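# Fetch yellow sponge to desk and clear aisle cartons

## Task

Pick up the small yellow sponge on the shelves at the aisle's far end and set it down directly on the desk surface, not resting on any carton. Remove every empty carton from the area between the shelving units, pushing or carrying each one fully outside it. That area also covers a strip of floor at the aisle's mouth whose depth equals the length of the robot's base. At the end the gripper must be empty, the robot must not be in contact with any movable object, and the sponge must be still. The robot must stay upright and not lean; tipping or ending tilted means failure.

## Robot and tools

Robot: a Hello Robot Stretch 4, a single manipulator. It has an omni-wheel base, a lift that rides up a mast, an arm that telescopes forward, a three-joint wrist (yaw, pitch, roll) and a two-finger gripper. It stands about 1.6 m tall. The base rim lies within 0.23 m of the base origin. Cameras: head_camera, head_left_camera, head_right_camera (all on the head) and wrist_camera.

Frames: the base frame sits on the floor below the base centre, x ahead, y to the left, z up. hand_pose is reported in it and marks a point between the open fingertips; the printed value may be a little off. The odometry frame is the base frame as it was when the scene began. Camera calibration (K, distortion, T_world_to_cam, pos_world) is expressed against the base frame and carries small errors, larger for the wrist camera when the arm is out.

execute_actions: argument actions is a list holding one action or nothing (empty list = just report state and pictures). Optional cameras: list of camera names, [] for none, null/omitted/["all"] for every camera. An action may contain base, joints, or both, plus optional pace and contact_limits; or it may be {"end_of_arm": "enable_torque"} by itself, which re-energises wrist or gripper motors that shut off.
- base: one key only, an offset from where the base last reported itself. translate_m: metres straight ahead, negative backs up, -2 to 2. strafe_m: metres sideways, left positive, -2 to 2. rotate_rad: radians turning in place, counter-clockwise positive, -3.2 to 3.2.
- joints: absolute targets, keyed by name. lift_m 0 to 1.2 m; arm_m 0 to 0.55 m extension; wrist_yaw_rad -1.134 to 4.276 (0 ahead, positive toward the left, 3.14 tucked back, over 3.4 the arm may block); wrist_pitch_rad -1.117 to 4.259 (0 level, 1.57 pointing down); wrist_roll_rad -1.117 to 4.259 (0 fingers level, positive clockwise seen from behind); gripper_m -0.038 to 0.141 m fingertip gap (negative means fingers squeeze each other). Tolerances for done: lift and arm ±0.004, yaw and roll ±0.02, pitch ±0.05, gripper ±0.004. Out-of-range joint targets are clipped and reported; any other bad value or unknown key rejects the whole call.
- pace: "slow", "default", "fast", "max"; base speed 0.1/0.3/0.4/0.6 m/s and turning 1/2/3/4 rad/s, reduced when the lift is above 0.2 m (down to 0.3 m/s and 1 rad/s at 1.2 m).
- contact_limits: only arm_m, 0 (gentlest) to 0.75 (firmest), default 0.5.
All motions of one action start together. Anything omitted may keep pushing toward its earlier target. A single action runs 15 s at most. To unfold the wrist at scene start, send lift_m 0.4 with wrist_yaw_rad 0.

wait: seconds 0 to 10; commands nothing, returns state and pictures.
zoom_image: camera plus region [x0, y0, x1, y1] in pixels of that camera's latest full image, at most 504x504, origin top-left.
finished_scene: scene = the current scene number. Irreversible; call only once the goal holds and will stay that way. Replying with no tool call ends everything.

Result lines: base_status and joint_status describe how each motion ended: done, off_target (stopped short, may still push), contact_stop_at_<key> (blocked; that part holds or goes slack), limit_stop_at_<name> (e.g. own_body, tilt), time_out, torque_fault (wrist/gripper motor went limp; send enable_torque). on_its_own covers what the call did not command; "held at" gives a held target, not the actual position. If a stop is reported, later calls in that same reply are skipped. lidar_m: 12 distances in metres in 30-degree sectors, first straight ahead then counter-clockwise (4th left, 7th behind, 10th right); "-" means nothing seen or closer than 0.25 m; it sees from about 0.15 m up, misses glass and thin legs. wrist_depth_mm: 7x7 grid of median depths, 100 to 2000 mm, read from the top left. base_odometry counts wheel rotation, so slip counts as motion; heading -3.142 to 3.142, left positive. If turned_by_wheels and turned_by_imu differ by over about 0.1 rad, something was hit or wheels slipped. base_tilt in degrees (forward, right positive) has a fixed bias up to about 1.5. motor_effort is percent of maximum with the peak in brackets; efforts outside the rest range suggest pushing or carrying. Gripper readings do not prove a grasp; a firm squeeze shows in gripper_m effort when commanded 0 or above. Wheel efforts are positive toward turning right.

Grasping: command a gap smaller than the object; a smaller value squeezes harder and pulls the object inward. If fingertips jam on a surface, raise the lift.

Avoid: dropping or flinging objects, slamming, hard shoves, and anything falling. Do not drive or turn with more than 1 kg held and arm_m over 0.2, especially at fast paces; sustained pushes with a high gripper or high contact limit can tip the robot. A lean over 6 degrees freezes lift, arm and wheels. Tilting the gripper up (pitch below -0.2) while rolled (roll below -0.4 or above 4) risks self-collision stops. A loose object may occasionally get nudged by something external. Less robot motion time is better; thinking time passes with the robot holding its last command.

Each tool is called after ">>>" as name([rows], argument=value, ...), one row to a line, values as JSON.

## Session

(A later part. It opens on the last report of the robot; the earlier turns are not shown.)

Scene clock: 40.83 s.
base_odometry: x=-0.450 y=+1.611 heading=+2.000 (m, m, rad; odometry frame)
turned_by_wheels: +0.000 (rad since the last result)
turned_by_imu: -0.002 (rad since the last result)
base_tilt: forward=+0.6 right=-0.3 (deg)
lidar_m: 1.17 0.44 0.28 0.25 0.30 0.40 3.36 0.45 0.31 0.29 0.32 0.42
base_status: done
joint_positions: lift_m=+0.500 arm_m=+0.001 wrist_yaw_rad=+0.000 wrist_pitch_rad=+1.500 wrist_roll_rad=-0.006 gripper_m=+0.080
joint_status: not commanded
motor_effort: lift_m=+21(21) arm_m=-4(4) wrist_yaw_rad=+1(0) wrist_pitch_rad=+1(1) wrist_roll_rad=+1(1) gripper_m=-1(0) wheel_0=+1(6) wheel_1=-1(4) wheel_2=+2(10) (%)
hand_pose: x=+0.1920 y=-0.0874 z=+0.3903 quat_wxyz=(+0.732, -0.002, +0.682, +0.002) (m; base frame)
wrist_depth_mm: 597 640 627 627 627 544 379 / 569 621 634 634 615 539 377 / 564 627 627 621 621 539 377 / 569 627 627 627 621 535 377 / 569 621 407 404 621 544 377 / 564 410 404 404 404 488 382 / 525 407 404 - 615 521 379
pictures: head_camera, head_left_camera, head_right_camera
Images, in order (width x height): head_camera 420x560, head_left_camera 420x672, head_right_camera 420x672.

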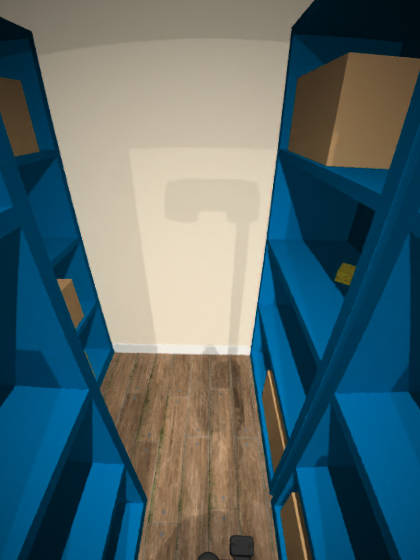

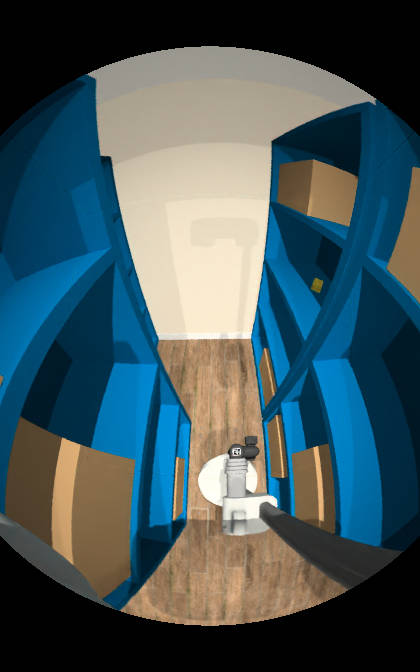

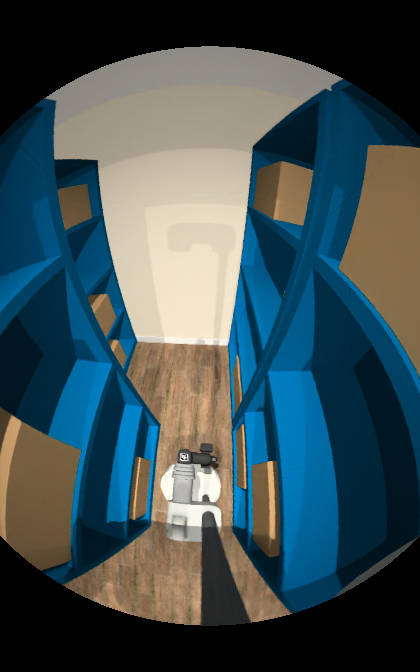

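>>> execute_actions([
  {"base":{"strafe_m":-0.03},"joints":{"lift_m":0.95}},
], cameras=[])

>>> execute_actions([
  {"base":{"translate_m":0.45}},
])

Scene clock: 43.87 s.
base_odometry: x=-0.422 y=+1.624 heading=+2.000 (m, m, rad; odometry frame)
turned_by_wheels: +0.000 (rad since the last result)
turned_by_imu: +0.000 (rad since the last result)
base_tilt: forward=+0.6 right=-0.3 (deg)
lidar_m: 1.06 0.48 0.33 0.28 0.33 0.45 3.33 0.41 0.26 0.25 0.27 0.38
base_status: done
joint_positions: lift_m=+0.950 arm_m=+0.001 wrist_yaw_rad=+0.000 wrist_pitch_rad=+1.500 wrist_roll_rad=-0.006 gripper_m=+0.080
joint_status: all done
motor_effort: lift_m=+21(27) arm_m=-4(4) wrist_yaw_rad=+0(0) wrist_pitch_rad=+1(0) wrist_roll_rad=+2(1) gripper_m=-4(2) wheel_0=-1(8) wheel_1=-1(8) wheel_2=+0(2) (%)
hand_pose: x=+0.1920 y=-0.0874 z=+0.8402 quat_wxyz=(+0.732, -0.002, +0.682, +0.002) (m; base frame)
wrist_depth_mm: 1025 1078 1078 1060 991 517 517 / 691 1098 1098 1078 931 530 535 / 1025 1025 1098 1078 1008 535 530 / 1025 991 1098 1078 991 535 530 / 732 1025 866 854 891 535 530 / 723 891 866 854 723 424 375 / 732 866 854 - 1008 452 342
pictures: none
No camera images: the call's "cameras" was empty. Leave "cameras" out to get every camera's image.

Scene clock: 46.87 s.
base_odometry: x=-0.610 y=+2.033 heading=+2.000 (m, m, rad; odometry frame)
turned_by_wheels: +0.000 (rad since the last result)
turned_by_imu: -0.002 (rad since the last result)
base_tilt: forward=+0.6 right=-0.3 (deg)
lidar_m: 0.98 1.02 0.66 0.31 0.33 0.47 - 0.40 0.28 0.25 0.27 0.37
base_status: done
joint_positions: lift_m=+0.950 arm_m=+0.001 wrist_yaw_rad=+0.000 wrist_pitch_rad=+1.500 wrist_roll_rad=-0.006 gripper_m=+0.080
joint_status: not commanded
motor_effort: lift_m=+21(21) arm_m=-4(4) wrist_yaw_rad=+0(0) wrist_pitch_rad=+1(1) wrist_roll_rad=+1(1) gripper_m=+0(1) wheel_0=+2(5) wheel_1=+1(3) wheel_2=+0(9) (%)
hand_pose: x=+0.1920 y=-0.0874 z=+0.8403 quat_wxyz=(+0.732, -0.002, +0.682, +0.002) (m; base frame)
wrist_depth_mm: 1118 1118 1098 1078 1008 544 535 / 1098 1078 1098 1078 991 539 535 / 1078 1078 1098 1118 976 539 525 / 1078 1098 1060 1078 1008 539 535 / 1042 1078 854 854 854 535 530 / 691 1008 854 854 615 433 445 / 1008 1008 866 - 759 404 314
pictures: head_camera, head_left_camera, head_right_camera, wrist_camera
camera_calibration (this result's frames):
wrist_camera: T_world_to_cam=[[0.0470398, -0.998868, -0.00705703, -0.0903468], [-0.998851, -0.046972, -0.0094743, 0.23912], [0.00913209, 0.00749459, -0.99993, 1.06857], [0, 0, 0, 1]] pos_world=[0.233337, -0.0870211, 1.07013]
Images, in order (width x height): head_camera 420x560, head_left_camera 420x672, head_right_camera 420x672, wrist_camera 616x392.

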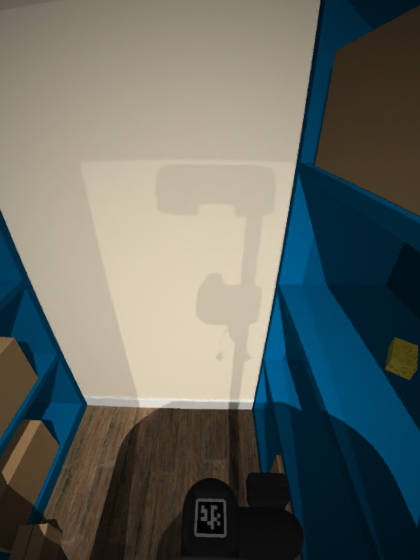

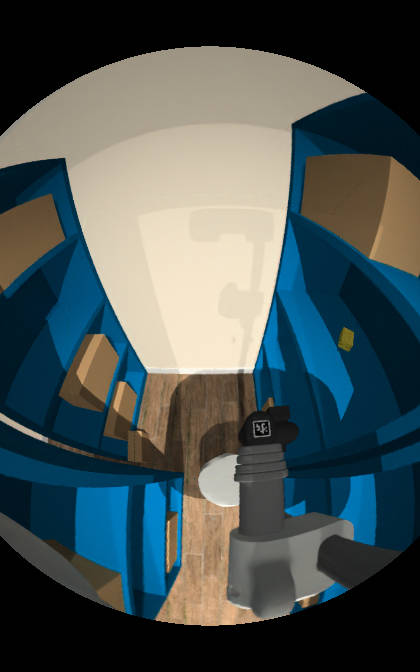

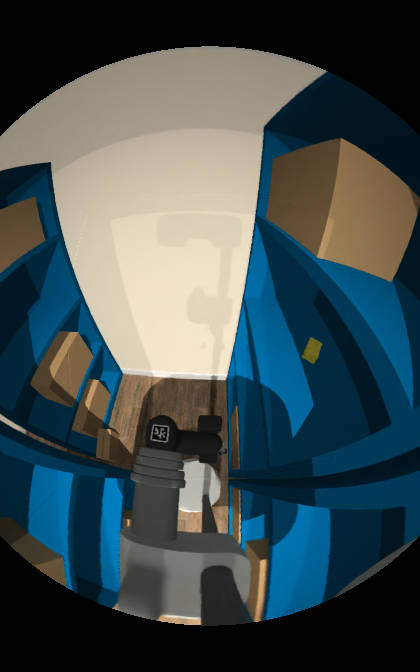

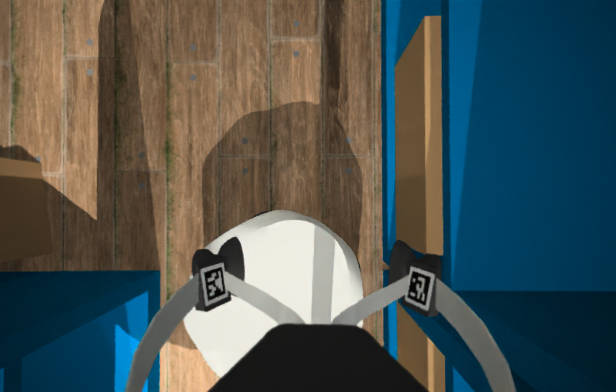

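>>> execute_actions([
  {"base":{"translate_m":0.5},"joints":{"lift_m":1.06}},
], cameras=[])

>>> execute_actions([
  {"base":{"rotate_rad":-1.57},"pace":"slow"},
], cameras=[])

>>> execute_actions([
  {"joints":{"wrist_pitch_rad":0.4,"gripper_m":0.12}},
], cameras=["wrist_camera","head_camera"])

Scene clock: 51.00 s.
base_odometry: x=-0.818 y=+2.487 heading=+2.001 (m, m, rad; odometry frame)
turned_by_wheels: +0.000 (rad since the last result)
turned_by_imu: -0.002 (rad since the last result)
base_tilt: forward=+0.6 right=-0.4 (deg)
lidar_m: 0.47 0.48 0.70 0.73 0.67 0.55 1.19 0.40 0.26 0.25 0.26 0.38
base_status: done
joint_positions: lift_m=+1.060 arm_m=+0.001 wrist_yaw_rad=+0.000 wrist_pitch_rad=+1.500 wrist_roll_rad=-0.006 gripper_m=+0.080
joint_status: all done
motor_effort: lift_m=+21(27) arm_m=-5(4) wrist_yaw_rad=+0(0) wrist_pitch_rad=+1(0) wrist_roll_rad=+1(0) gripper_m=-2(3) wheel_0=+2(6) wheel_1=+1(5) wheel_2=+1(9) (%)
hand_pose: x=+0.1920 y=-0.0874 z=+0.9503 quat_wxyz=(+0.732, -0.002, +0.682, +0.002) (m; base frame)
wrist_depth_mm: 603 597 597 597 603 492 492 / 866 866 878 878 778 647 647 / 1229 1205 1205 1229 1118 647 640 / 1182 1229 1205 1205 1118 640 647 / 1205 1205 976 960 1118 640 640 / 1205 1182 960 976 634 640 640 / 1138 1182 1205 - 661 634 634
pictures: none
No camera images: the call's "cameras" was empty. Leave "cameras" out to get every camera's image.

Scene clock: 53.87 s.
base_odometry: x=-0.818 y=+2.487 heading=+0.431 (m, m, rad; odometry frame)
turned_by_wheels: -1.569 (rad since the last result)
turned_by_imu: -1.577 (rad since the last result)
base_tilt: forward=+0.6 right=-0.4 (deg)
lidar_m: 0.25 0.26 0.36 0.46 0.49 0.67 0.76 0.66 0.57 1.12 0.35 0.26
base_status: done
joint_positions: lift_m=+1.060 arm_m=+0.001 wrist_yaw_rad=+0.000 wrist_pitch_rad=+1.500 wrist_roll_rad=-0.006 gripper_m=+0.080
joint_status: not commanded
motor_effort: lift_m=+21(21) arm_m=-4(4) wrist_yaw_rad=+1(0) wrist_pitch_rad=+1(0) wrist_roll_rad=+0(2) gripper_m=+0(1) wheel_0=+3(6) wheel_1=+2(5) wheel_2=+2(7) (%)
hand_pose: x=+0.1920 y=-0.0874 z=+0.9503 quat_wxyz=(+0.732, -0.002, +0.682, +0.002) (m; base frame)
wrist_depth_mm: 193 193 191 190 190 190 189 / 193 191 191 191 190 189 189 / 654 647 647 647 647 647 459 / 831 1138 1205 1118 1182 1182 1205 / 854 1182 960 960 1205 1160 1118 / 842 1160 976 976 1182 1182 1182 / 854 1138 1182 - 1160 1182 1160
pictures: none
No camera images: the call's "cameras" was empty. Leave "cameras" out to get every camera's image.

Scene clock: 57.73 s.
torque_fault: wrist_pitch_rad switched itself off since the last result.
base_odometry: x=-0.818 y=+2.487 heading=+0.431 (m, m, rad; odometry frame)
turned_by_wheels: +0.000 (rad since the last result)
turned_by_imu: +0.005 (rad since the last result)
base_tilt: forward=+0.6 right=-0.3 (deg)
lidar_m: 0.25 0.27 0.39 0.47 0.51 0.70 0.77 0.67 0.56 1.10 0.40 0.25
base_status: not commanded
joint_positions: lift_m=+1.060 arm_m=-0.001 wrist_yaw_rad=-0.001 wrist_pitch_rad=+1.377 wrist_roll_rad=-0.006 gripper_m=+0.120
joint_status: wrist_pitch_rad torque_fault (moved -0.124 of -1.100); the others done
on_its_own: wrist_pitch_rad is off since a torque_fault, until you send "end_of_arm": "enable_torque" (your +0.400 is given up)
motor_effort: lift_m=+20(21) arm_m=+4(4) wrist_yaw_rad=+3(26) wrist_pitch_rad=+1(99) wrist_roll_rad=+2(8) gripper_m=+0(1) wheel_0=+0(6) wheel_1=+1(6) wheel_2=+1(9) (%)
hand_pose: x=+0.2260 y=-0.0875 z=+0.9551 quat_wxyz=(+0.772, -0.002, +0.635, +0.002) (m; base frame)
wrist_depth_mm: 213 213 212 213 211 210 210 / 209 209 209 208 207 206 206 / 205 205 204 203 202 202 202 / 661 661 654 654 654 615 459 / 820 1098 976 1182 1205 1160 1160 / 854 1118 946 946 1182 1138 1138 / 854 1138 931 - 1098 1138 1118
pictures: head_camera, wrist_camera
camera_calibration (this result's frames):
wrist_camera: T_world_to_cam=[[0.046812, -0.998903, -0.00121728, -0.0967008], [-0.990088, -0.0462372, -0.132623, 0.389858], [0.132421, 0.00741353, -0.991166, 1.14683], [0, 0, 0, 1]] pos_world=[0.238657, -0.0870708, 1.18828]
Images, in order (width x height): head_camera 420x560, wrist_camera 616x392.

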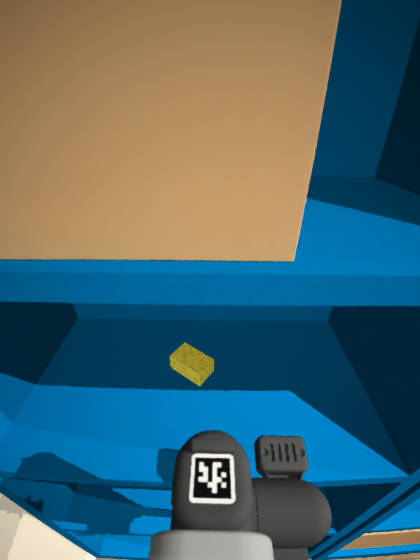

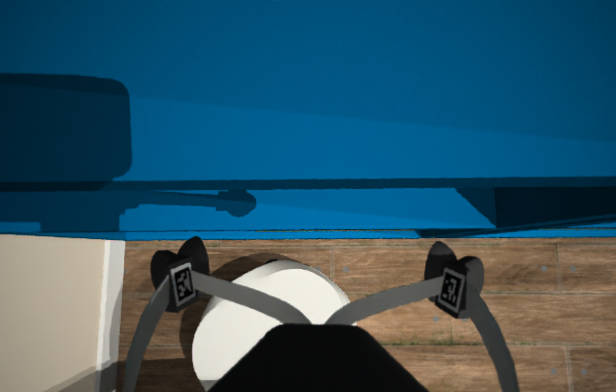

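>>> execute_actions([
  {"end_of_arm":"enable_torque"},
], cameras=[])

>>> execute_actions([
  {"base":{"strafe_m":0.12},"joints":{"lift_m":1.14,"wrist_pitch_rad":1.5}},
], cameras=[])

>>> execute_actions([
  {"joints":{"wrist_pitch_rad":0.3,"gripper_m":0.13}},
], cameras=["wrist_camera","head_camera"])

Scene clock: 58.63 s.
base_odometry: x=-0.818 y=+2.487 heading=+0.431 (m, m, rad; odometry frame)
turned_by_wheels: +0.000 (rad since the last result)
turned_by_imu: +0.000 (rad since the last result)
base_tilt: forward=+0.7 right=-0.3 (deg)
lidar_m: 0.25 0.27 0.37 0.46 0.46 0.67 0.77 0.63 0.53 1.10 0.41 0.25
base_status: not commanded
joint_positions: lift_m=+1.060 arm_m=-0.001 wrist_yaw_rad=-0.001 wrist_pitch_rad=+1.387 wrist_roll_rad=-0.006 gripper_m=+0.120
joint_status: not commanded
end_of_arm: enable_torque: each motor that was off is on again
on_its_own: wrist_pitch_rad is held at +1.387, not at your +0.400, since a torque_fault
motor_effort: lift_m=+20(20) arm_m=+3(3) wrist_yaw_rad=+3(3) wrist_pitch_rad=+1(1) wrist_roll_rad=+2(1) gripper_m=+0(2) wheel_0=+0(0) wheel_1=+1(1) wheel_2=+1(2) (%)
hand_pose: x=+0.2230 y=-0.0874 z=+0.9545 quat_wxyz=(+0.769, -0.002, +0.639, +0.002) (m; base frame)
wrist_depth_mm: 212 211 210 210 209 208 208 / 208 207 207 206 205 205 204 / 204 204 203 202 202 201 200 / 661 661 661 654 654 654 488 / 854 1098 1118 1182 1160 1160 1182 / 854 1078 946 946 1160 1160 1182 / 866 1138 960 - 1118 1138 1118
pictures: none
No camera images: the call's "cameras" was empty. Leave "cameras" out to get every camera's image.

Scene clock: 60.20 s.
base_odometry: x=-0.868 y=+2.596 heading=+0.431 (m, m, rad; odometry frame)
turned_by_wheels: +0.000 (rad since the last result)
turned_by_imu: +0.000 (rad since the last result)
base_tilt: forward=+0.7 right=-0.3 (deg)
lidar_m: 0.25 0.27 0.36 0.35 0.38 0.53 0.78 0.73 0.67 1.08 0.40 0.26
base_status: done
joint_positions: lift_m=+1.140 arm_m=-0.001 wrist_yaw_rad=+0.000 wrist_pitch_rad=+1.500 wrist_roll_rad=-0.006 gripper_m=+0.120
joint_status: all done
motor_effort: lift_m=+21(22) arm_m=+3(4) wrist_yaw_rad=+2(2) wrist_pitch_rad=+1(5) wrist_roll_rad=+1(1) gripper_m=-1(1) wheel_0=+0(8) wheel_1=+1(10) wheel_2=+1(0) (%)
hand_pose: x=+0.1907 y=-0.0874 z=+1.0302 quat_wxyz=(+0.732, -0.002, +0.682, +0.002) (m; base frame)
wrist_depth_mm: 274 273 273 272 271 270 268 / 273 273 271 271 270 271 267 / 274 273 271 271 268 268 270 / 668 931 1255 1205 1255 1255 1281 / 683 931 1060 1042 1229 1255 1281 / 676 866 1060 960 1229 1255 1229 / 691 946 1281 - 1255 1229 1229
pictures: none
No camera images: the call's "cameras" was empty. Leave "cameras" out to get every camera's image.

Scene clock: 61.47 s.
base_odometry: x=-0.868 y=+2.596 heading=+0.431 (m, m, rad; odometry frame)
turned_by_wheels: +0.000 (rad since the last result)
turned_by_imu: +0.000 (rad since the last result)
base_tilt: forward=+0.7 right=-0.3 (deg)
lidar_m: 0.25 0.26 0.37 0.34 0.35 0.52 0.78 0.69 0.67 1.10 0.38 0.25
base_status: not commanded
joint_positions: lift_m=+1.140 arm_m=-0.001 wrist_yaw_rad=+0.000 wrist_pitch_rad=+0.302 wrist_roll_rad=-0.006 gripper_m=+0.130
joint_status: all done
motor_effort: lift_m=+21(21) arm_m=+4(3) wrist_yaw_rad=+1(2) wrist_pitch_rad=-6(9) wrist_roll_rad=+2(0) gripper_m=+1(0) wheel_0=+0(1) wheel_1=+1(1) wheel_2=+1(1) (%)
hand_pose: x=+0.4457 y=-0.0875 z=+1.2321 quat_wxyz=(+0.989, -0.003, +0.151, +0.000) (m; base frame)
wrist_depth_mm: 442 439 442 442 445 449 445 / 462 469 466 466 462 466 469 / 488 484 492 488 488 492 488 / 508 512 512 517 512 512 517 / 535 530 539 544 549 539 549 / 559 554 535 564 549 544 564 / 480 462 496 - 504 469 484
pictures: head_camera, wrist_camera
camera_calibration (this result's frames):
wrist_camera: T_world_to_cam=[[0.0233421, -0.998885, 0.0410413, -0.148303], [-0.355279, -0.0466609, -0.933595, 1.348], [0.934469, 0.00721099, -0.355972, 0.252163], [0, 0, 0, 1]] pos_world=[0.246739, -0.0870567, 1.35434]
Images, in order (width x height): head_camera 420x560, wrist_camera 616x392.

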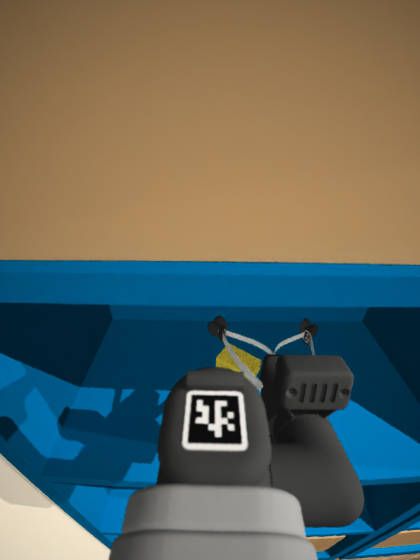

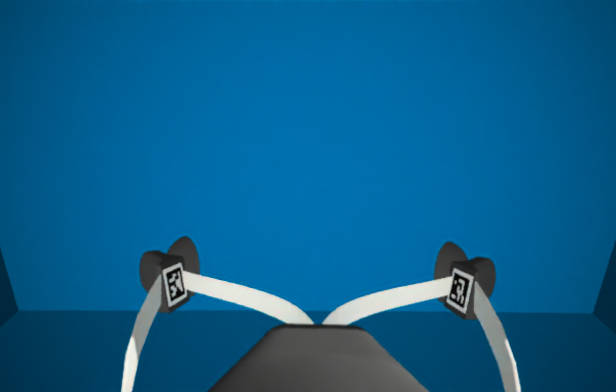

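>>> execute_actions([
  {"joints":{"wrist_pitch_rad":0.9}},
], cameras=["wrist_camera"])

Scene clock: 62.53 s.
base_odometry: x=-0.868 y=+2.596 heading=+0.431 (m, m, rad; odometry frame)
turned_by_wheels: +0.000 (rad since the last result)
turned_by_imu: +0.000 (rad since the last result)
base_tilt: forward=+0.6 right=-0.3 (deg)
lidar_m: 0.25 0.25 0.37 0.34 0.37 0.50 0.77 0.73 0.67 1.12 0.40 0.27
base_status: not commanded
joint_positions: lift_m=+1.140 arm_m=-0.001 wrist_yaw_rad=+0.000 wrist_pitch_rad=+0.901 wrist_roll_rad=-0.006 gripper_m=+0.130
joint_status: all done
motor_effort: lift_m=+21(21) arm_m=+3(3) wrist_yaw_rad=+2(2) wrist_pitch_rad=-2(3) wrist_roll_rad=+1(2) gripper_m=+0(2) wheel_0=+1(0) wheel_1=+1(1) wheel_2=+1(0) (%)
hand_pose: x=+0.3494 y=-0.0875 z=+1.0918 quat_wxyz=(+0.900, -0.003, +0.435, +0.001) (m; base frame)
wrist_depth_mm: 508 517 517 517 517 512 512 / 480 480 477 480 477 477 477 / 430 427 415 373 424 427 421 / 387 382 384 384 382 387 384 / 347 349 349 349 345 347 347 / 320 312 307 312 306 307 317 / 294 289 297 - 297 289 291
pictures: wrist_camera
camera_calibration (this result's frames):
wrist_camera: T_world_to_cam=[[0.0423435, -0.998891, 0.0205671, -0.124555], [-0.819589, -0.0465009, -0.571062, 0.949276], [0.571385, 0.00732422, -0.820649, 0.926464], [0, 0, 0, 1]] pos_world=[0.253922, -0.0870599, 1.30496]
Images, in order (width x height): wrist_camera 616x392.

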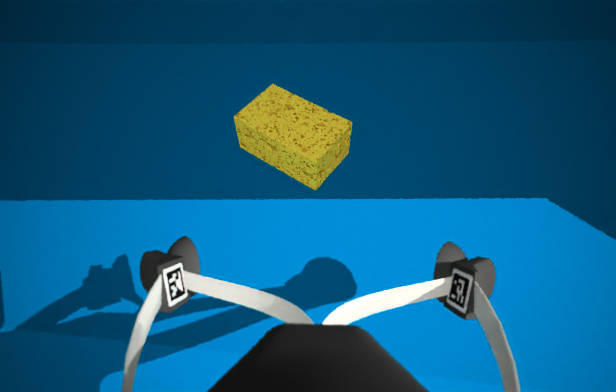

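>>> execute_actions([
  {"base":{"strafe_m":0.015},"joints":{"arm_m":0.17}},
], cameras=["wrist_camera"])

>>> execute_actions([
  {"joints":{"lift_m":1.08},"pace":"slow"},
], cameras=["wrist_camera"])

Scene clock: 64.30 s.
base_odometry: x=-0.874 y=+2.610 heading=+0.431 (m, m, rad; odometry frame)
turned_by_wheels: +0.000 (rad since the last result)
turned_by_imu: +0.026 (rad since the last result)
base_tilt: forward=+0.6 right=-0.3 (deg)
lidar_m: 0.25 0.25 0.33 0.33 0.33 0.50 0.78 0.72 0.68 1.03 0.38 0.26
base_status: done
joint_positions: lift_m=+1.140 arm_m=+0.070 wrist_yaw_rad=+0.000 wrist_pitch_rad=+0.901 wrist_roll_rad=-0.006 gripper_m=+0.130
joint_status: arm_m contact_stop (moved +0.070 of +0.171)
on_its_own: arm_m is slack since a contact_stop (your +0.170 is given up)
motor_effort: lift_m=+19(22) arm_m=+0(19) wrist_yaw_rad=+1(5) wrist_pitch_rad=-3(6) wrist_roll_rad=+1(1) gripper_m=-2(3) wheel_0=+1(7) wheel_1=+0(13) wheel_2=-1(10) (%)
hand_pose: x=+0.4196 y=-0.0874 z=+1.0919 quat_wxyz=(+0.900, -0.002, +0.436, +0.001) (m; base frame)
wrist_depth_mm: 452 445 439 439 436 433 433 / 480 477 477 473 473 466 469 / 427 430 430 427 424 424 424 / 382 382 382 342 366 377 382 / 345 347 345 347 345 345 347 / 320 314 306 312 309 307 317 / 296 289 298 - 298 290 293
pictures: wrist_camera
camera_calibration (this result's frames):
wrist_camera: T_world_to_cam=[[0.0423842, -0.998892, 0.0204479, -0.127386], [-0.819805, -0.046469, -0.570755, 1.00662], [0.571072, 0.00742767, -0.820866, 0.886833], [0, 0, 0, 1]] pos_world=[0.324183, -0.0870558, 1.30511]
Images, in order (width x height): wrist_camera 616x392.

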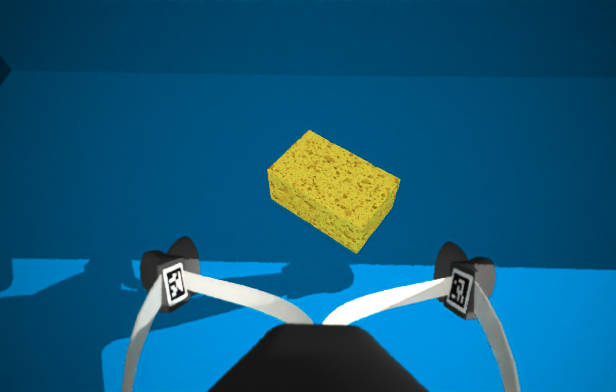

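not run: a stop came earlier in this reply.

>>> execute_actions([
  {"joints":{"lift_m":1.09,"arm_m":0.06},"pace":"slow"},
], cameras=[])

>>> execute_actions([
  {"joints":{"arm_m":0.15},"pace":"slow"},
], cameras=["wrist_camera"])

Scene clock: 65.80 s.
base_odometry: x=-0.874 y=+2.610 heading=+0.431 (m, m, rad; odometry frame)
turned_by_wheels: +0.000 (rad since the last result)
turned_by_imu: +0.000 (rad since the last result)
base_tilt: forward=+0.7 right=-0.3 (deg)
lidar_m: 0.25 0.27 0.33 0.32 0.34 0.49 0.77 0.74 0.69 1.00 0.39 0.26
base_status: not commanded
joint_positions: lift_m=+1.090 arm_m=+0.061 wrist_yaw_rad=+0.000 wrist_pitch_rad=+0.901 wrist_roll_rad=-0.006 gripper_m=+0.130
joint_status: all done
motor_effort: lift_m=+16(23) arm_m=-4(7) wrist_yaw_rad=+1(1) wrist_pitch_rad=-3(3) wrist_roll_rad=+0(1) gripper_m=+0(0) wheel_0=+1(1) wheel_1=+0(0) wheel_2=-1(1) (%)
hand_pose: x=+0.4107 y=-0.0874 z=+1.0422 quat_wxyz=(+0.900, -0.002, +0.436, +0.001) (m; base frame)
wrist_depth_mm: 445 442 439 436 439 433 436 / 404 407 404 404 399 404 402 / 357 355 359 303 310 357 357 / 322 322 320 315 315 320 320 / 293 293 291 291 293 291 290 / 268 262 259 263 258 257 267 / 248 242 250 - 250 243 246
pictures: none
No camera images: the call's "cameras" was empty. Leave "cameras" out to get every camera's image.

Scene clock: 67.97 s.
base_odometry: x=-0.874 y=+2.610 heading=+0.431 (m, m, rad; odometry frame)
turned_by_wheels: +0.000 (rad since the last result)
turned_by_imu: +0.000 (rad since the last result)
base_tilt: forward=+0.6 right=-0.3 (deg)
lidar_m: 0.25 0.25 0.32 0.31 0.34 0.47 0.77 0.71 0.68 0.98 0.35 0.25
base_status: not commanded
joint_positions: lift_m=+1.090 arm_m=+0.149 wrist_yaw_rad=+0.000 wrist_pitch_rad=+0.901 wrist_roll_rad=-0.006 gripper_m=+0.130
joint_status: all done
motor_effort: lift_m=+16(16) arm_m=+5(3) wrist_yaw_rad=+2(1) wrist_pitch_rad=-3(3) wrist_roll_rad=+2(1) gripper_m=-1(1) wheel_0=+1(1) wheel_1=+0(0) wheel_2=-1(1) (%)
hand_pose: x=+0.4991 y=-0.0874 z=+1.0422 quat_wxyz=(+0.900, -0.002, +0.436, +0.001) (m; base frame)
wrist_depth_mm: 359 355 351 351 351 347 347 / 392 394 392 392 392 387 389 / 355 357 355 359 355 353 355 / 322 322 320 266 320 319 319 / 291 293 286 250 245 290 289 / 268 263 258 236 236 257 267 / 247 242 250 - 250 242 247
pictures: wrist_camera
camera_calibration (this result's frames):
wrist_camera: T_world_to_cam=[[0.0423842, -0.998892, 0.020448, -0.129739], [-0.819804, -0.046469, -0.570756, 1.04341], [0.571074, 0.00742763, -0.820865, 0.800597], [0, 0, 0, 1]] pos_world=[0.403693, -0.0870558, 1.25537]
Images, in order (width x height): wrist_camera 616x392.

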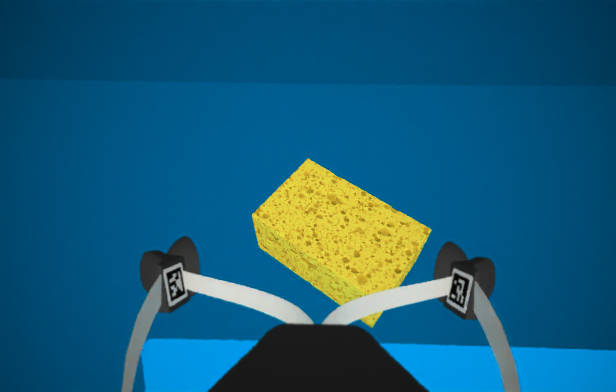

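Lower a bit and close.

>>> execute_actions([
  {"joints":{"lift_m":1.065,"arm_m":0.17},"pace":"slow"},
], cameras=[])

>>> execute_actions([
  {"joints":{"gripper_m":0.0}},
], cameras=["wrist_camera"])

Scene clock: 69.47 s.
base_odometry: x=-0.874 y=+2.610 heading=+0.431 (m, m, rad; odometry frame)
turned_by_wheels: +0.000 (rad since the last result)
turned_by_imu: +0.000 (rad since the last result)
base_tilt: forward=+0.7 right=-0.3 (deg)
lidar_m: 0.25 0.26 0.36 0.31 0.34 0.49 0.76 0.73 0.66 1.03 0.39 0.26
base_status: not commanded
joint_positions: lift_m=+1.065 arm_m=+0.169 wrist_yaw_rad=+0.000 wrist_pitch_rad=+0.901 wrist_roll_rad=-0.006 gripper_m=+0.130
joint_status: all done
motor_effort: lift_m=+16(16) arm_m=+5(6) wrist_yaw_rad=+2(2) wrist_pitch_rad=-3(3) wrist_roll_rad=+2(2) gripper_m=+2(1) wheel_0=+1(1) wheel_1=+0(0) wheel_2=-1(1) (%)
hand_pose: x=+0.5191 y=-0.0874 z=+1.0172 quat_wxyz=(+0.900, -0.002, +0.436, +0.001) (m; base frame)
wrist_depth_mm: 340 334 332 330 327 329 327 / 364 359 359 359 355 355 353 / 324 322 322 322 322 320 322 / 290 290 291 235 290 289 287 / 263 264 258 216 213 263 262 / 242 237 233 202 198 232 240 / 223 220 225 - 222 219 222
pictures: none
No camera images: the call's "cameras" was empty. Leave "cameras" out to get every camera's image.

Scene clock: 71.67 s.
base_odometry: x=-0.874 y=+2.610 heading=+0.431 (m, m, rad; odometry frame)
turned_by_wheels: +0.000 (rad since the last result)
turned_by_imu: +0.000 (rad since the last result)
base_tilt: forward=+0.7 right=-0.3 (deg)
lidar_m: 0.25 0.26 0.34 0.31 0.33 0.51 0.78 0.72 0.68 1.03 0.37 0.26
base_status: not commanded
joint_positions: lift_m=+1.065 arm_m=+0.169 wrist_yaw_rad=+0.000 wrist_pitch_rad=+0.901 wrist_roll_rad=-0.006 gripper_m=+0.000
joint_status: all done
motor_effort: lift_m=+16(16) arm_m=+4(4) wrist_yaw_rad=+2(2) wrist_pitch_rad=-3(4) wrist_roll_rad=+0(1) gripper_m=-8(5) wheel_0=+1(1) wheel_1=+0(0) wheel_2=+0(1) (%)
hand_pose: x=+0.5191 y=-0.0874 z=+1.0172 quat_wxyz=(+0.900, -0.002, +0.436, +0.001) (m; base frame)
wrist_depth_mm: 336 336 330 330 329 327 327 / 364 364 359 357 357 355 353 / 324 324 273 262 322 320 322 / 289 291 278 238 283 289 290 / 263 264 263 222 263 263 263 / 243 241 185 193 186 242 241 / 223 219 223 - 221 215 222
pictures: wrist_camera
camera_calibration (this result's frames):
wrist_camera: T_world_to_cam=[[0.042384, -0.998892, 0.020448, -0.130076], [-0.819804, -0.0464689, -0.570756, 1.04555], [0.571074, 0.00742757, -0.820865, 0.768669], [0, 0, 0, 1]] pos_world=[0.42369, -0.0870558, 1.23038]
Images, in order (width x height): wrist_camera 616x392.

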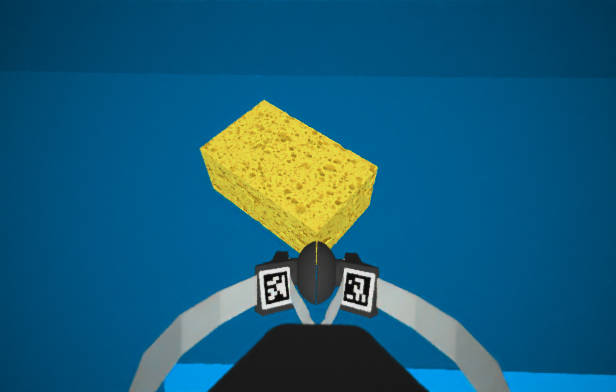

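>>> execute_actions([
  {"joints":{"gripper_m":0.14,"lift_m":1.075}},
], cameras=[])

>>> execute_actions([
  {"base":{"strafe_m":0.02},"joints":{"arm_m":0.24},"pace":"slow"},
], cameras=["wrist_camera"])

Scene clock: 74.33 s.
base_odometry: x=-0.874 y=+2.610 heading=+0.431 (m, m, rad; odometry frame)
turned_by_wheels: +0.000 (rad since the last result)
turned_by_imu: +0.000 (rad since the last result)
base_tilt: forward=+0.7 right=-0.4 (deg)
lidar_m: 0.26 0.25 0.35 0.32 0.36 0.53 0.78 0.71 0.67 1.05 0.37 0.25
base_status: not commanded
joint_positions: lift_m=+1.075 arm_m=+0.169 wrist_yaw_rad=+0.000 wrist_pitch_rad=+0.901 wrist_roll_rad=-0.006 gripper_m=+0.140
joint_status: all done
motor_effort: lift_m=+21(21) arm_m=+4(5) wrist_yaw_rad=+1(1) wrist_pitch_rad=-3(3) wrist_roll_rad=+1(1) gripper_m=+2(7) wheel_0=+1(1) wheel_1=+0(0) wheel_2=-1(1) (%)
hand_pose: x=+0.5191 y=-0.0874 z=+1.0268 quat_wxyz=(+0.900, -0.002, +0.436, +0.001) (m; base frame)
wrist_depth_mm: 338 334 332 329 329 329 325 / 366 370 368 368 368 366 362 / 334 334 329 281 336 334 334 / 303 301 290 244 296 300 300 / 274 270 274 264 273 274 272 / 251 243 242 167 242 206 252 / 233 232 236 - 235 228 230
pictures: none
No camera images: the call's "cameras" was empty. Leave "cameras" out to get every camera's image.

Scene clock: 76.30 s.
base_odometry: x=-0.883 y=+2.628 heading=+0.431 (m, m, rad; odometry frame)
turned_by_wheels: +0.000 (rad since the last result)
turned_by_imu: +0.000 (rad since the last result)
base_tilt: forward=+0.7 right=-0.3 (deg)
lidar_m: 0.25 0.27 0.31 0.30 0.32 0.47 0.78 0.73 0.69 1.00 0.37 0.27
base_status: done
joint_positions: lift_m=+1.075 arm_m=+0.239 wrist_yaw_rad=+0.000 wrist_pitch_rad=+0.901 wrist_roll_rad=-0.006 gripper_m=+0.140
joint_status: all done
motor_effort: lift_m=+21(21) arm_m=+5(5) wrist_yaw_rad=+1(1) wrist_pitch_rad=-3(3) wrist_roll_rad=+0(0) gripper_m=+3(0) wheel_0=-4(6) wheel_1=+2(8) wheel_2=+0(0) (%)
hand_pose: x=+0.5891 y=-0.0874 z=+1.0268 quat_wxyz=(+0.900, -0.002, +0.436, +0.001) (m; base frame)
wrist_depth_mm: 260 258 256 254 254 252 252 / 297 297 293 291 289 289 289 / 327 327 329 327 329 325 325 / 300 301 301 301 300 297 301 / 273 267 232 223 268 274 272 / 251 242 242 167 200 206 250 / 231 230 234 - 235 228 230
pictures: wrist_camera
camera_calibration (this result's frames):
wrist_camera: T_world_to_cam=[[0.042384, -0.998892, 0.020448, -0.133238], [-0.819804, -0.0464689, -0.570756, 1.10838], [0.571074, 0.00742762, -0.820865, 0.736529], [0, 0, 0, 1]] pos_world=[0.493689, -0.0870558, 1.23993]
Images, in order (width x height): wrist_camera 616x392.

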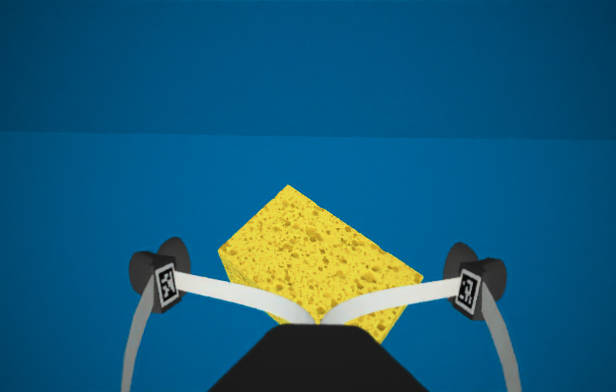

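>>> execute_actions([
  {"joints":{"lift_m":1.05,"arm_m":0.25},"pace":"slow"},
], cameras=[])

>>> execute_actions([
  {"joints":{"gripper_m":0.0}},
], cameras=["wrist_camera"])

Scene clock: 77.50 s.
base_odometry: x=-0.883 y=+2.628 heading=+0.431 (m, m, rad; odometry frame)
turned_by_wheels: +0.000 (rad since the last result)
turned_by_imu: +0.000 (rad since the last result)
base_tilt: forward=+0.6 right=-0.4 (deg)
lidar_m: 0.25 0.25 0.31 0.30 0.33 0.48 0.76 0.74 0.71 1.00 0.40 0.27
base_status: not commanded
joint_positions: lift_m=+1.051 arm_m=+0.249 wrist_yaw_rad=-0.004 wrist_pitch_rad=+0.900 wrist_roll_rad=-0.006 gripper_m=+0.140
joint_status: all done
motor_effort: lift_m=+9(16) arm_m=+7(5) wrist_yaw_rad=+13(13) wrist_pitch_rad=+1(3) wrist_roll_rad=+1(1) gripper_m=-1(0) wheel_0=-2(4) wheel_1=+2(2) wheel_2=+0(1) (%)
hand_pose: x=+0.5986 y=-0.0881 z=+1.0031 quat_wxyz=(+0.900, -0.002, +0.435, -0.001) (m; base frame)
wrist_depth_mm: 248 246 245 246 245 242 241 / 285 282 281 278 277 277 276 / 309 309 306 306 303 304 301 / 278 278 278 271 278 279 277 / 252 253 210 202 242 252 253 / 232 224 223 183 184 201 230 / 213 212 215 - 212 213 212
pictures: none
No camera images: the call's "cameras" was empty. Leave "cameras" out to get every camera's image.

Scene clock: 79.87 s.
base_odometry: x=-0.883 y=+2.628 heading=+0.431 (m, m, rad; odometry frame)
turned_by_wheels: +0.000 (rad since the last result)
turned_by_imu: +0.000 (rad since the last result)
base_tilt: forward=+0.7 right=-0.3 (deg)
lidar_m: 0.25 0.26 0.32 0.29 0.33 0.46 0.79 0.72 0.68 0.98 0.37 0.25
base_status: not commanded
joint_positions: lift_m=+1.050 arm_m=+0.249 wrist_yaw_rad=+0.001 wrist_pitch_rad=+0.901 wrist_roll_rad=-0.005 gripper_m=+0.001
joint_status: all done
motor_effort: lift_m=+16(15) arm_m=+3(7) wrist_yaw_rad=+0(17) wrist_pitch_rad=-2(23) wrist_roll_rad=-2(2) gripper_m=-23(23) wheel_0=+0(2) wheel_1=+3(3) wheel_2=+0(2) (%)
hand_pose: x=+0.5994 y=-0.0873 z=+1.0023 quat_wxyz=(+0.900, -0.002, +0.435, +0.001) (m; base frame)
wrist_depth_mm: 249 248 245 244 243 240 240 / 285 285 281 278 274 276 274 / 303 301 300 301 300 300 298 / 272 270 270 272 271 271 270 / 247 246 194 185 214 246 244 / 226 172 180 163 165 169 224 / 206 208 207 - 145 207 204
pictures: wrist_camera
camera_calibration (this result's frames):
wrist_camera: T_world_to_cam=[[0.0427046, -0.998885, 0.0201212, -0.132903], [-0.819617, -0.0465428, -0.571018, 1.10301], [0.571318, 0.00789344, -0.820691, 0.71027], [0, 0, 0, 1]] pos_world=[0.503932, -0.087024, 1.21543]
Images, in order (width x height): wrist_camera 616x392.

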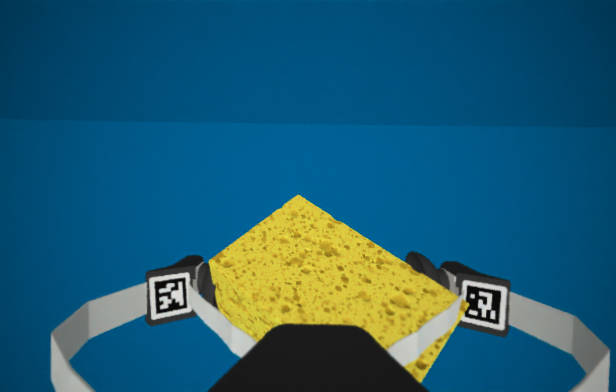

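Held. Lift and retract.

>>> execute_actions([
  {"joints":{"lift_m":1.09}},
], cameras=[])

>>> execute_actions([
  {"joints":{"arm_m":0.0}},
], cameras=[])

>>> execute_actions([
  {"joints":{"lift_m":1.14}},
], cameras=[])

>>> execute_actions([
  {"joints":{"wrist_pitch_rad":1.5}},
], cameras=["wrist_camera"])

Scene clock: 81.27 s.
base_odometry: x=-0.883 y=+2.628 heading=+0.431 (m, m, rad; odometry frame)
turned_by_wheels: +0.000 (rad since the last result)
turned_by_imu: +0.000 (rad since the last result)
base_tilt: forward=+0.7 right=-0.3 (deg)
lidar_m: 0.25 0.25 0.33 0.31 0.32 0.46 0.76 0.75 0.70 0.98 0.38 0.25
base_status: not commanded
joint_positions: lift_m=+1.090 arm_m=+0.249 wrist_yaw_rad=+0.001 wrist_pitch_rad=+0.901 wrist_roll_rad=-0.005 gripper_m=+0.001
joint_status: all done
motor_effort: lift_m=+21(17) arm_m=+4(3) wrist_yaw_rad=+0(1) wrist_pitch_rad=-3(2) wrist_roll_rad=-1(1) gripper_m=-26(23) wheel_0=+0(0) wheel_1=+3(3) wheel_2=+1(0) (%)
hand_pose: x=+0.5994 y=-0.0873 z=+1.0418 quat_wxyz=(+0.900, -0.002, +0.436, +0.001) (m; base frame)
wrist_depth_mm: 249 248 245 245 242 241 241 / 286 283 281 278 277 274 276 / 332 329 330 327 324 319 320 / 320 320 319 319 319 320 319 / 293 289 195 185 214 289 289 / 267 172 180 163 165 169 265 / 241 246 245 - 146 245 241
pictures: none
No camera images: the call's "cameras" was empty. Leave "cameras" out to get every camera's image.

Scene clock: 83.13 s.
base_odometry: x=-0.883 y=+2.628 heading=+0.431 (m, m, rad; odometry frame)
turned_by_wheels: +0.000 (rad since the last result)
turned_by_imu: +0.000 (rad since the last result)
base_tilt: forward=+0.6 right=-0.3 (deg)
lidar_m: 0.25 0.27 0.30 0.30 0.30 0.48 0.78 0.73 0.66 0.98 0.39 0.27
base_status: not commanded
joint_positions: lift_m=+1.090 arm_m=+0.001 wrist_yaw_rad=+0.000 wrist_pitch_rad=+0.902 wrist_roll_rad=-0.005 gripper_m=+0.001
joint_status: all done
motor_effort: lift_m=+21(21) arm_m=-4(1) wrist_yaw_rad=+2(0) wrist_pitch_rad=-3(4) wrist_roll_rad=-1(1) gripper_m=-24(25) wheel_0=+0(0) wheel_1=+3(3) wheel_2=+1(0) (%)
hand_pose: x=+0.3506 y=-0.0874 z=+1.0417 quat_wxyz=(+0.900, -0.002, +0.436, +0.001) (m; base frame)
wrist_depth_mm: 459 466 466 459 462 459 459 / 402 404 402 404 402 399 399 / 359 355 359 357 357 355 353 / 322 319 322 322 320 320 320 / 291 291 195 185 213 291 291 / 270 172 180 163 166 169 266 / 243 246 247 - 145 245 242
pictures: none
No camera images: the call's "cameras" was empty. Leave "cameras" out to get every camera's image.

Scene clock: 84.23 s.
base_odometry: x=-0.883 y=+2.628 heading=+0.431 (m, m, rad; odometry frame)
turned_by_wheels: +0.000 (rad since the last result)
turned_by_imu: +0.000 (rad since the last result)
base_tilt: forward=+0.7 right=-0.3 (deg)
lidar_m: 0.25 0.25 0.32 0.30 0.33 0.49 0.77 0.72 0.67 0.97 0.34 0.26
base_status: not commanded
joint_positions: lift_m=+1.140 arm_m=+0.001 wrist_yaw_rad=+0.000 wrist_pitch_rad=+0.902 wrist_roll_rad=-0.005 gripper_m=+0.001
joint_status: all done
motor_effort: lift_m=+22(22) arm_m=-5(4) wrist_yaw_rad=+1(1) wrist_pitch_rad=-3(4) wrist_roll_rad=+0(0) gripper_m=-25(24) wheel_0=+0(0) wheel_1=+3(3) wheel_2=+0(1) (%)
hand_pose: x=+0.3506 y=-0.0874 z=+1.0917 quat_wxyz=(+0.900, -0.002, +0.436, +0.001) (m; base frame)
wrist_depth_mm: 500 512 517 508 512 508 504 / 480 484 480 484 477 480 480 / 427 430 427 424 424 424 424 / 384 382 384 382 379 382 382 / 347 349 195 185 213 347 349 / 320 172 180 164 165 169 317 / 289 293 293 - 145 291 290
pictures: none
No camera images: the call's "cameras" was empty. Leave "cameras" out to get every camera's image.

Scene clock: 85.13 s.
base_odometry: x=-0.883 y=+2.628 heading=+0.431 (m, m, rad; odometry frame)
turned_by_wheels: +0.000 (rad since the last result)
turned_by_imu: +0.000 (rad since the last result)
base_tilt: forward=+0.6 right=-0.4 (deg)
lidar_m: 0.25 0.28 0.32 0.28 0.33 0.48 0.77 0.71 0.70 0.99 0.38 0.26
base_status: not commanded
joint_positions: lift_m=+1.140 arm_m=+0.001 wrist_yaw_rad=+0.000 wrist_pitch_rad=+1.500 wrist_roll_rad=-0.005 gripper_m=+0.001
joint_status: all done
motor_effort: lift_m=+22(22) arm_m=-4(4) wrist_yaw_rad=+1(1) wrist_pitch_rad=+1(2) wrist_roll_rad=-1(1) gripper_m=-25(26) wheel_0=+0(0) wheel_1=+3(3) wheel_2=+1(0) (%)
hand_pose: x=+0.1921 y=-0.0874 z=+1.0302 quat_wxyz=(+0.732, -0.002, +0.682, +0.002) (m; base frame)
wrist_depth_mm: 274 273 272 273 271 271 268 / 274 273 270 271 271 270 268 / 282 274 272 270 270 268 268 / 597 831 1205 1182 1229 1255 1281 / 603 891 195 185 213 1255 1255 / 585 172 180 164 165 169 1229 / 559 904 1229 - 146 1255 1255
pictures: wrist_camera
camera_calibration (this result's frames):
wrist_camera: T_world_to_cam=[[0.0460465, -0.998914, -0.00709045, -0.0887948], [-0.998895, -0.0459763, -0.00976404, 0.241375], [0.00942744, 0.00753221, -0.999927, 1.25846], [0, 0, 0, 1]] pos_world=[0.233332, -0.0870799, 1.26009]
Images, in order (width x height): wrist_camera 616x392.

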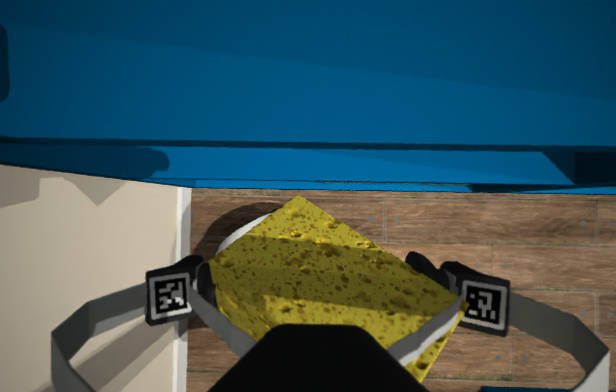

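>>> execute_actions([
  {"base":{"rotate_rad":-1.55},"pace":"slow"},
], cameras=["head_camera","wrist_camera"])

Scene clock: 88.23 s.
base_odometry: x=-0.883 y=+2.628 heading=-1.118 (m, m, rad; odometry frame)
turned_by_wheels: -1.549 (rad since the last result)
turned_by_imu: -1.557 (rad since the last result)
base_tilt: forward=+0.6 right=-0.3 (deg)
lidar_m: 0.97 0.36 0.26 0.25 0.27 0.32 0.31 0.32 0.47 0.76 0.71 0.70
base_status: done
joint_positions: lift_m=+1.140 arm_m=+0.001 wrist_yaw_rad=+0.000 wrist_pitch_rad=+1.500 wrist_roll_rad=-0.005 gripper_m=+0.001
joint_status: not commanded
motor_effort: lift_m=+21(22) arm_m=-4(4) wrist_yaw_rad=+2(1) wrist_pitch_rad=+1(1) wrist_roll_rad=-2(1) gripper_m=-25(25) wheel_0=+4(7) wheel_1=+3(6) wheel_2=+3(5) (%)
hand_pose: x=+0.1920 y=-0.0874 z=+1.0302 quat_wxyz=(+0.732, -0.002, +0.682, +0.002) (m; base frame)
wrist_depth_mm: 741 741 1281 1255 1308 854 842 / 741 741 1281 1281 1281 1138 1098 / 741 750 1255 1255 1281 1229 1078 / 750 759 1255 1281 1255 1229 1098 / 732 759 195 185 213 1255 1138 / 723 173 180 163 165 169 1098 / 732 1060 1205 - 145 1229 1160
pictures: head_camera, wrist_camera
camera_calibration (this result's frames):
wrist_camera: T_world_to_cam=[[0.0460471, -0.998914, -0.00709763, -0.0887855], [-0.998896, -0.045978, -0.00960494, 0.241168], [0.00926818, 0.00753207, -0.999929, 1.2585], [0, 0, 0, 1]] pos_world=[0.233326, -0.0870798, 1.26009]
Images, in order (width x height): head_camera 420x560, wrist_camera 616x392.

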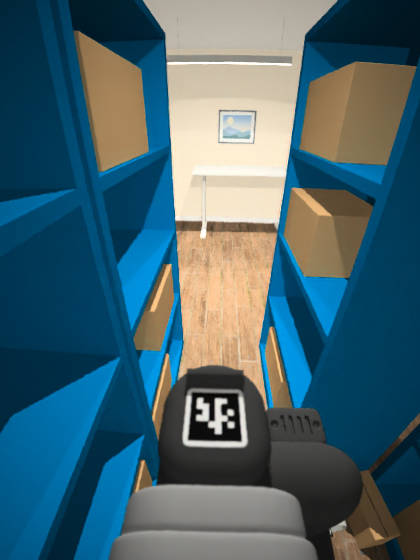

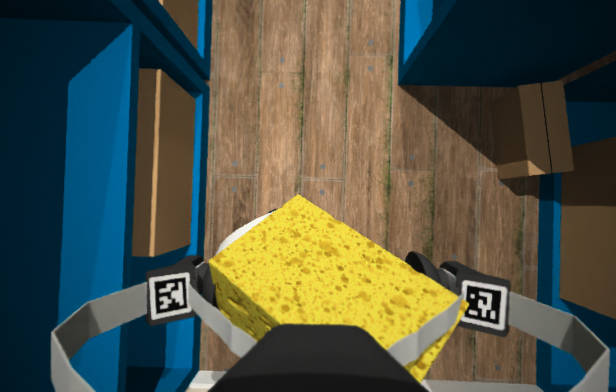

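>>> execute_actions([
  {"base":{"strafe_m":-0.06},"joints":{"lift_m":0.9}},
], cameras=[])

>>> execute_actions([
  {"base":{"translate_m":1.0}},
], cameras=["head_camera","wrist_camera"])

Scene clock: 90.93 s.
base_odometry: x=-0.937 y=+2.602 heading=-1.118 (m, m, rad; odometry frame)
turned_by_wheels: +0.000 (rad since the last result)
turned_by_imu: +0.000 (rad since the last result)
base_tilt: forward=+0.6 right=-0.3 (deg)
lidar_m: 1.13 0.39 0.33 0.31 0.33 0.34 0.30 0.31 0.49 0.71 0.66 0.67
base_status: done
joint_positions: lift_m=+0.900 arm_m=+0.001 wrist_yaw_rad=+0.000 wrist_pitch_rad=+1.500 wrist_roll_rad=-0.005 gripper_m=+0.001
joint_status: all done
motor_effort: lift_m=+16(21) arm_m=-4(4) wrist_yaw_rad=+1(2) wrist_pitch_rad=+1(1) wrist_roll_rad=-1(1) gripper_m=-27(24) wheel_0=+0(10) wheel_1=+1(9) wheel_2=+1(2) (%)
hand_pose: x=+0.1920 y=-0.0874 z=+0.7907 quat_wxyz=(+0.732, -0.002, +0.682, +0.002) (m; base frame)
wrist_depth_mm: 683 891 1025 1042 1025 842 854 / 683 917 1025 1025 1025 1025 831 / 683 917 1042 1025 1025 1008 831 / 691 946 1025 1025 1008 1025 1008 / 683 960 195 185 213 1008 1008 / 946 173 180 162 166 169 931 / 946 960 809 - 146 1008 1008
pictures: none
No camera images: the call's "cameras" was empty. Leave "cameras" out to get every camera's image.

Scene clock: 95.77 s.
base_odometry: x=-0.499 y=+1.703 heading=-1.118 (m, m, rad; odometry frame)
turned_by_wheels: +0.000 (rad since the last result)
turned_by_imu: -0.005 (rad since the last result)
base_tilt: forward=+0.6 right=-0.4 (deg)
lidar_m: 2.62 0.41 0.30 0.25 0.30 0.46 1.32 0.43 0.29 0.27 0.29 0.43
base_status: done
joint_positions: lift_m=+0.900 arm_m=+0.001 wrist_yaw_rad=+0.000 wrist_pitch_rad=+1.500 wrist_roll_rad=-0.005 gripper_m=+0.001
joint_status: not commanded
motor_effort: lift_m=+17(17) arm_m=-4(4) wrist_yaw_rad=+2(1) wrist_pitch_rad=+0(1) wrist_roll_rad=+0(0) gripper_m=-24(26) wheel_0=+1(7) wheel_1=+0(3) wheel_2=+2(10) (%)
hand_pose: x=+0.1920 y=-0.0874 z=+0.7906 quat_wxyz=(+0.732, -0.002, +0.682, +0.002) (m; base frame)
wrist_depth_mm: 615 1025 1025 1025 1042 574 488 / 854 960 1025 1025 1025 715 488 / 976 946 1025 1025 1008 512 480 / 960 960 1025 1025 1042 512 484 / 691 976 195 185 213 480 480 / 676 172 180 163 166 169 484 / 683 904 820 - 145 500 480
pictures: head_camera, wrist_camera
camera_calibration (this result's frames):
wrist_camera: T_world_to_cam=[[0.0460463, -0.998914, -0.00710453, -0.0904787], [-0.998898, -0.0459783, -0.00945538, 0.238705], [0.00911846, 0.00753208, -0.99993, 1.01892], [0, 0, 0, 1]] pos_world=[0.233317, -0.0870798, 1.02046]
Images, in order (width x height): head_camera 420x560, wrist_camera 616x392.

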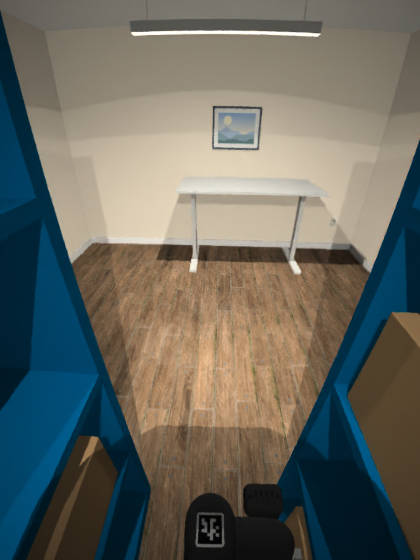

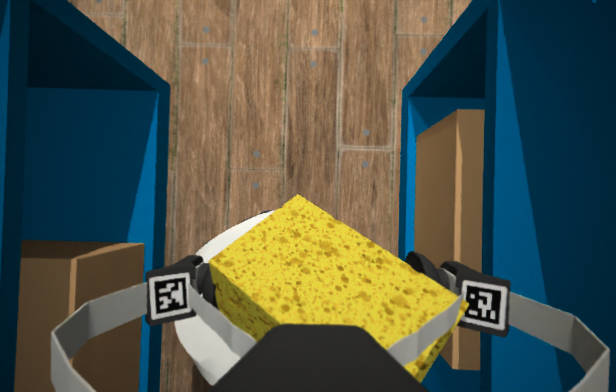

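>>> execute_actions([
  {"base":{"translate_m":1.9},"pace":"fast"},
], cameras=["head_camera"])

Scene clock: 102.30 s.
base_odometry: x=+0.333 y=-0.005 heading=-1.117 (m, m, rad; odometry frame)
turned_by_wheels: +0.000 (rad since the last result)
turned_by_imu: -0.009 (rad since the last result)
base_tilt: forward=+0.7 right=-0.3 (deg)
lidar_m: 0.71 0.74 1.87 1.80 1.91 1.41 1.40 1.16 1.24 1.86 1.03 0.74
base_status: done
joint_positions: lift_m=+0.900 arm_m=+0.001 wrist_yaw_rad=+0.000 wrist_pitch_rad=+1.500 wrist_roll_rad=-0.005 gripper_m=+0.001
joint_status: not commanded
motor_effort: lift_m=+17(17) arm_m=-4(4) wrist_yaw_rad=+2(2) wrist_pitch_rad=+1(1) wrist_roll_rad=-1(1) gripper_m=-25(26) wheel_0=+0(8) wheel_1=+1(6) wheel_2=+0(12) (%)
hand_pose: x=+0.1920 y=-0.0874 z=+0.7906 quat_wxyz=(+0.732, -0.002, +0.682, +0.002) (m; base frame)
wrist_depth_mm: 1042 1025 1025 1025 1042 1025 1025 / 1042 1060 1008 1042 1025 1025 1025 / 1042 1060 1042 1042 1008 1008 1025 / 1060 1042 1042 1008 1025 1008 1008 / 1025 1042 195 185 213 1025 1008 / 1025 172 181 163 165 169 1008 / 1025 1042 809 - 146 1008 1008
pictures: head_camera
Images, in order (width x height): head_camera 420x560.

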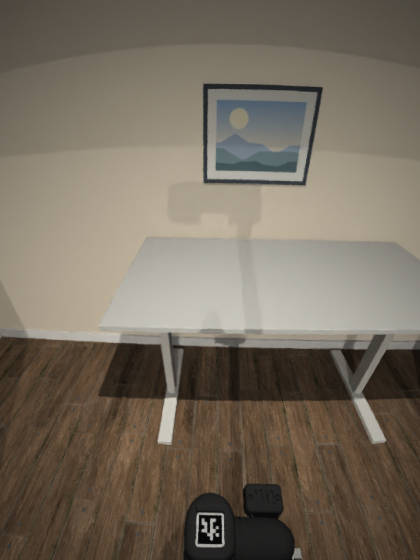

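Edge at 0.71. Extend to x≈0.9 with arm and base moves.

>>> execute_actions([
  {"base":{"translate_m":0.25},"joints":{"arm_m":0.5}},
], cameras=["wrist_camera"])

Scene clock: 104.80 s.
base_odometry: x=+0.443 y=-0.230 heading=-1.117 (m, m, rad; odometry frame)
turned_by_wheels: +0.000 (rad since the last result)
turned_by_imu: +0.023 (rad since the last result)
base_tilt: forward=+0.6 right=-0.3 (deg)
lidar_m: 0.48 0.49 1.89 1.79 1.93 1.65 1.64 1.32 1.98 1.89 0.70 0.53
base_status: done
joint_positions: lift_m=+0.900 arm_m=+0.289 wrist_yaw_rad=-0.004 wrist_pitch_rad=+1.506 wrist_roll_rad=-0.005 gripper_m=+0.001
joint_status: arm_m contact_stop (moved +0.288 of +0.499)
on_its_own: arm_m is slack since a contact_stop (your +0.500 is given up)
motor_effort: lift_m=+15(17) arm_m=+0(25) wrist_yaw_rad=+13(100) wrist_pitch_rad=-15(99) wrist_roll_rad=-1(1) gripper_m=-26(26) wheel_0=+3(7) wheel_1=+1(7) wheel_2=-1(16) (%)
hand_pose: x=+0.4780 y=-0.0875 z=+0.7906 quat_wxyz=(+0.730, +0.000, +0.684, +0.000) (m; base frame)
wrist_depth_mm: - - - - - - - / - - - - - - - / - - - - - - - / - - - - - - - / - - - - - - - / - - - - - - - / - - - - - - -
pictures: wrist_camera
camera_calibration (this result's frames):
wrist_camera: T_world_to_cam=[[0.0417084, -0.999103, -0.00735562, -0.101471], [-0.999123, -0.0416796, -0.00401462, 0.520537], [0.00370444, 0.00751661, -0.999965, 1.01895], [0, 0, 0, 1]] pos_world=[0.520538, -0.0873429, 1.02026]
Images, in order (width x height): wrist_camera 616x392.

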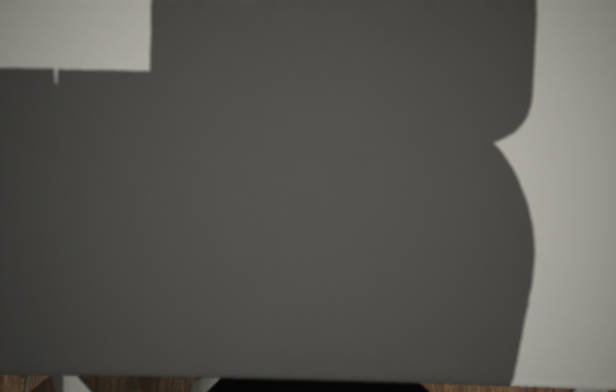

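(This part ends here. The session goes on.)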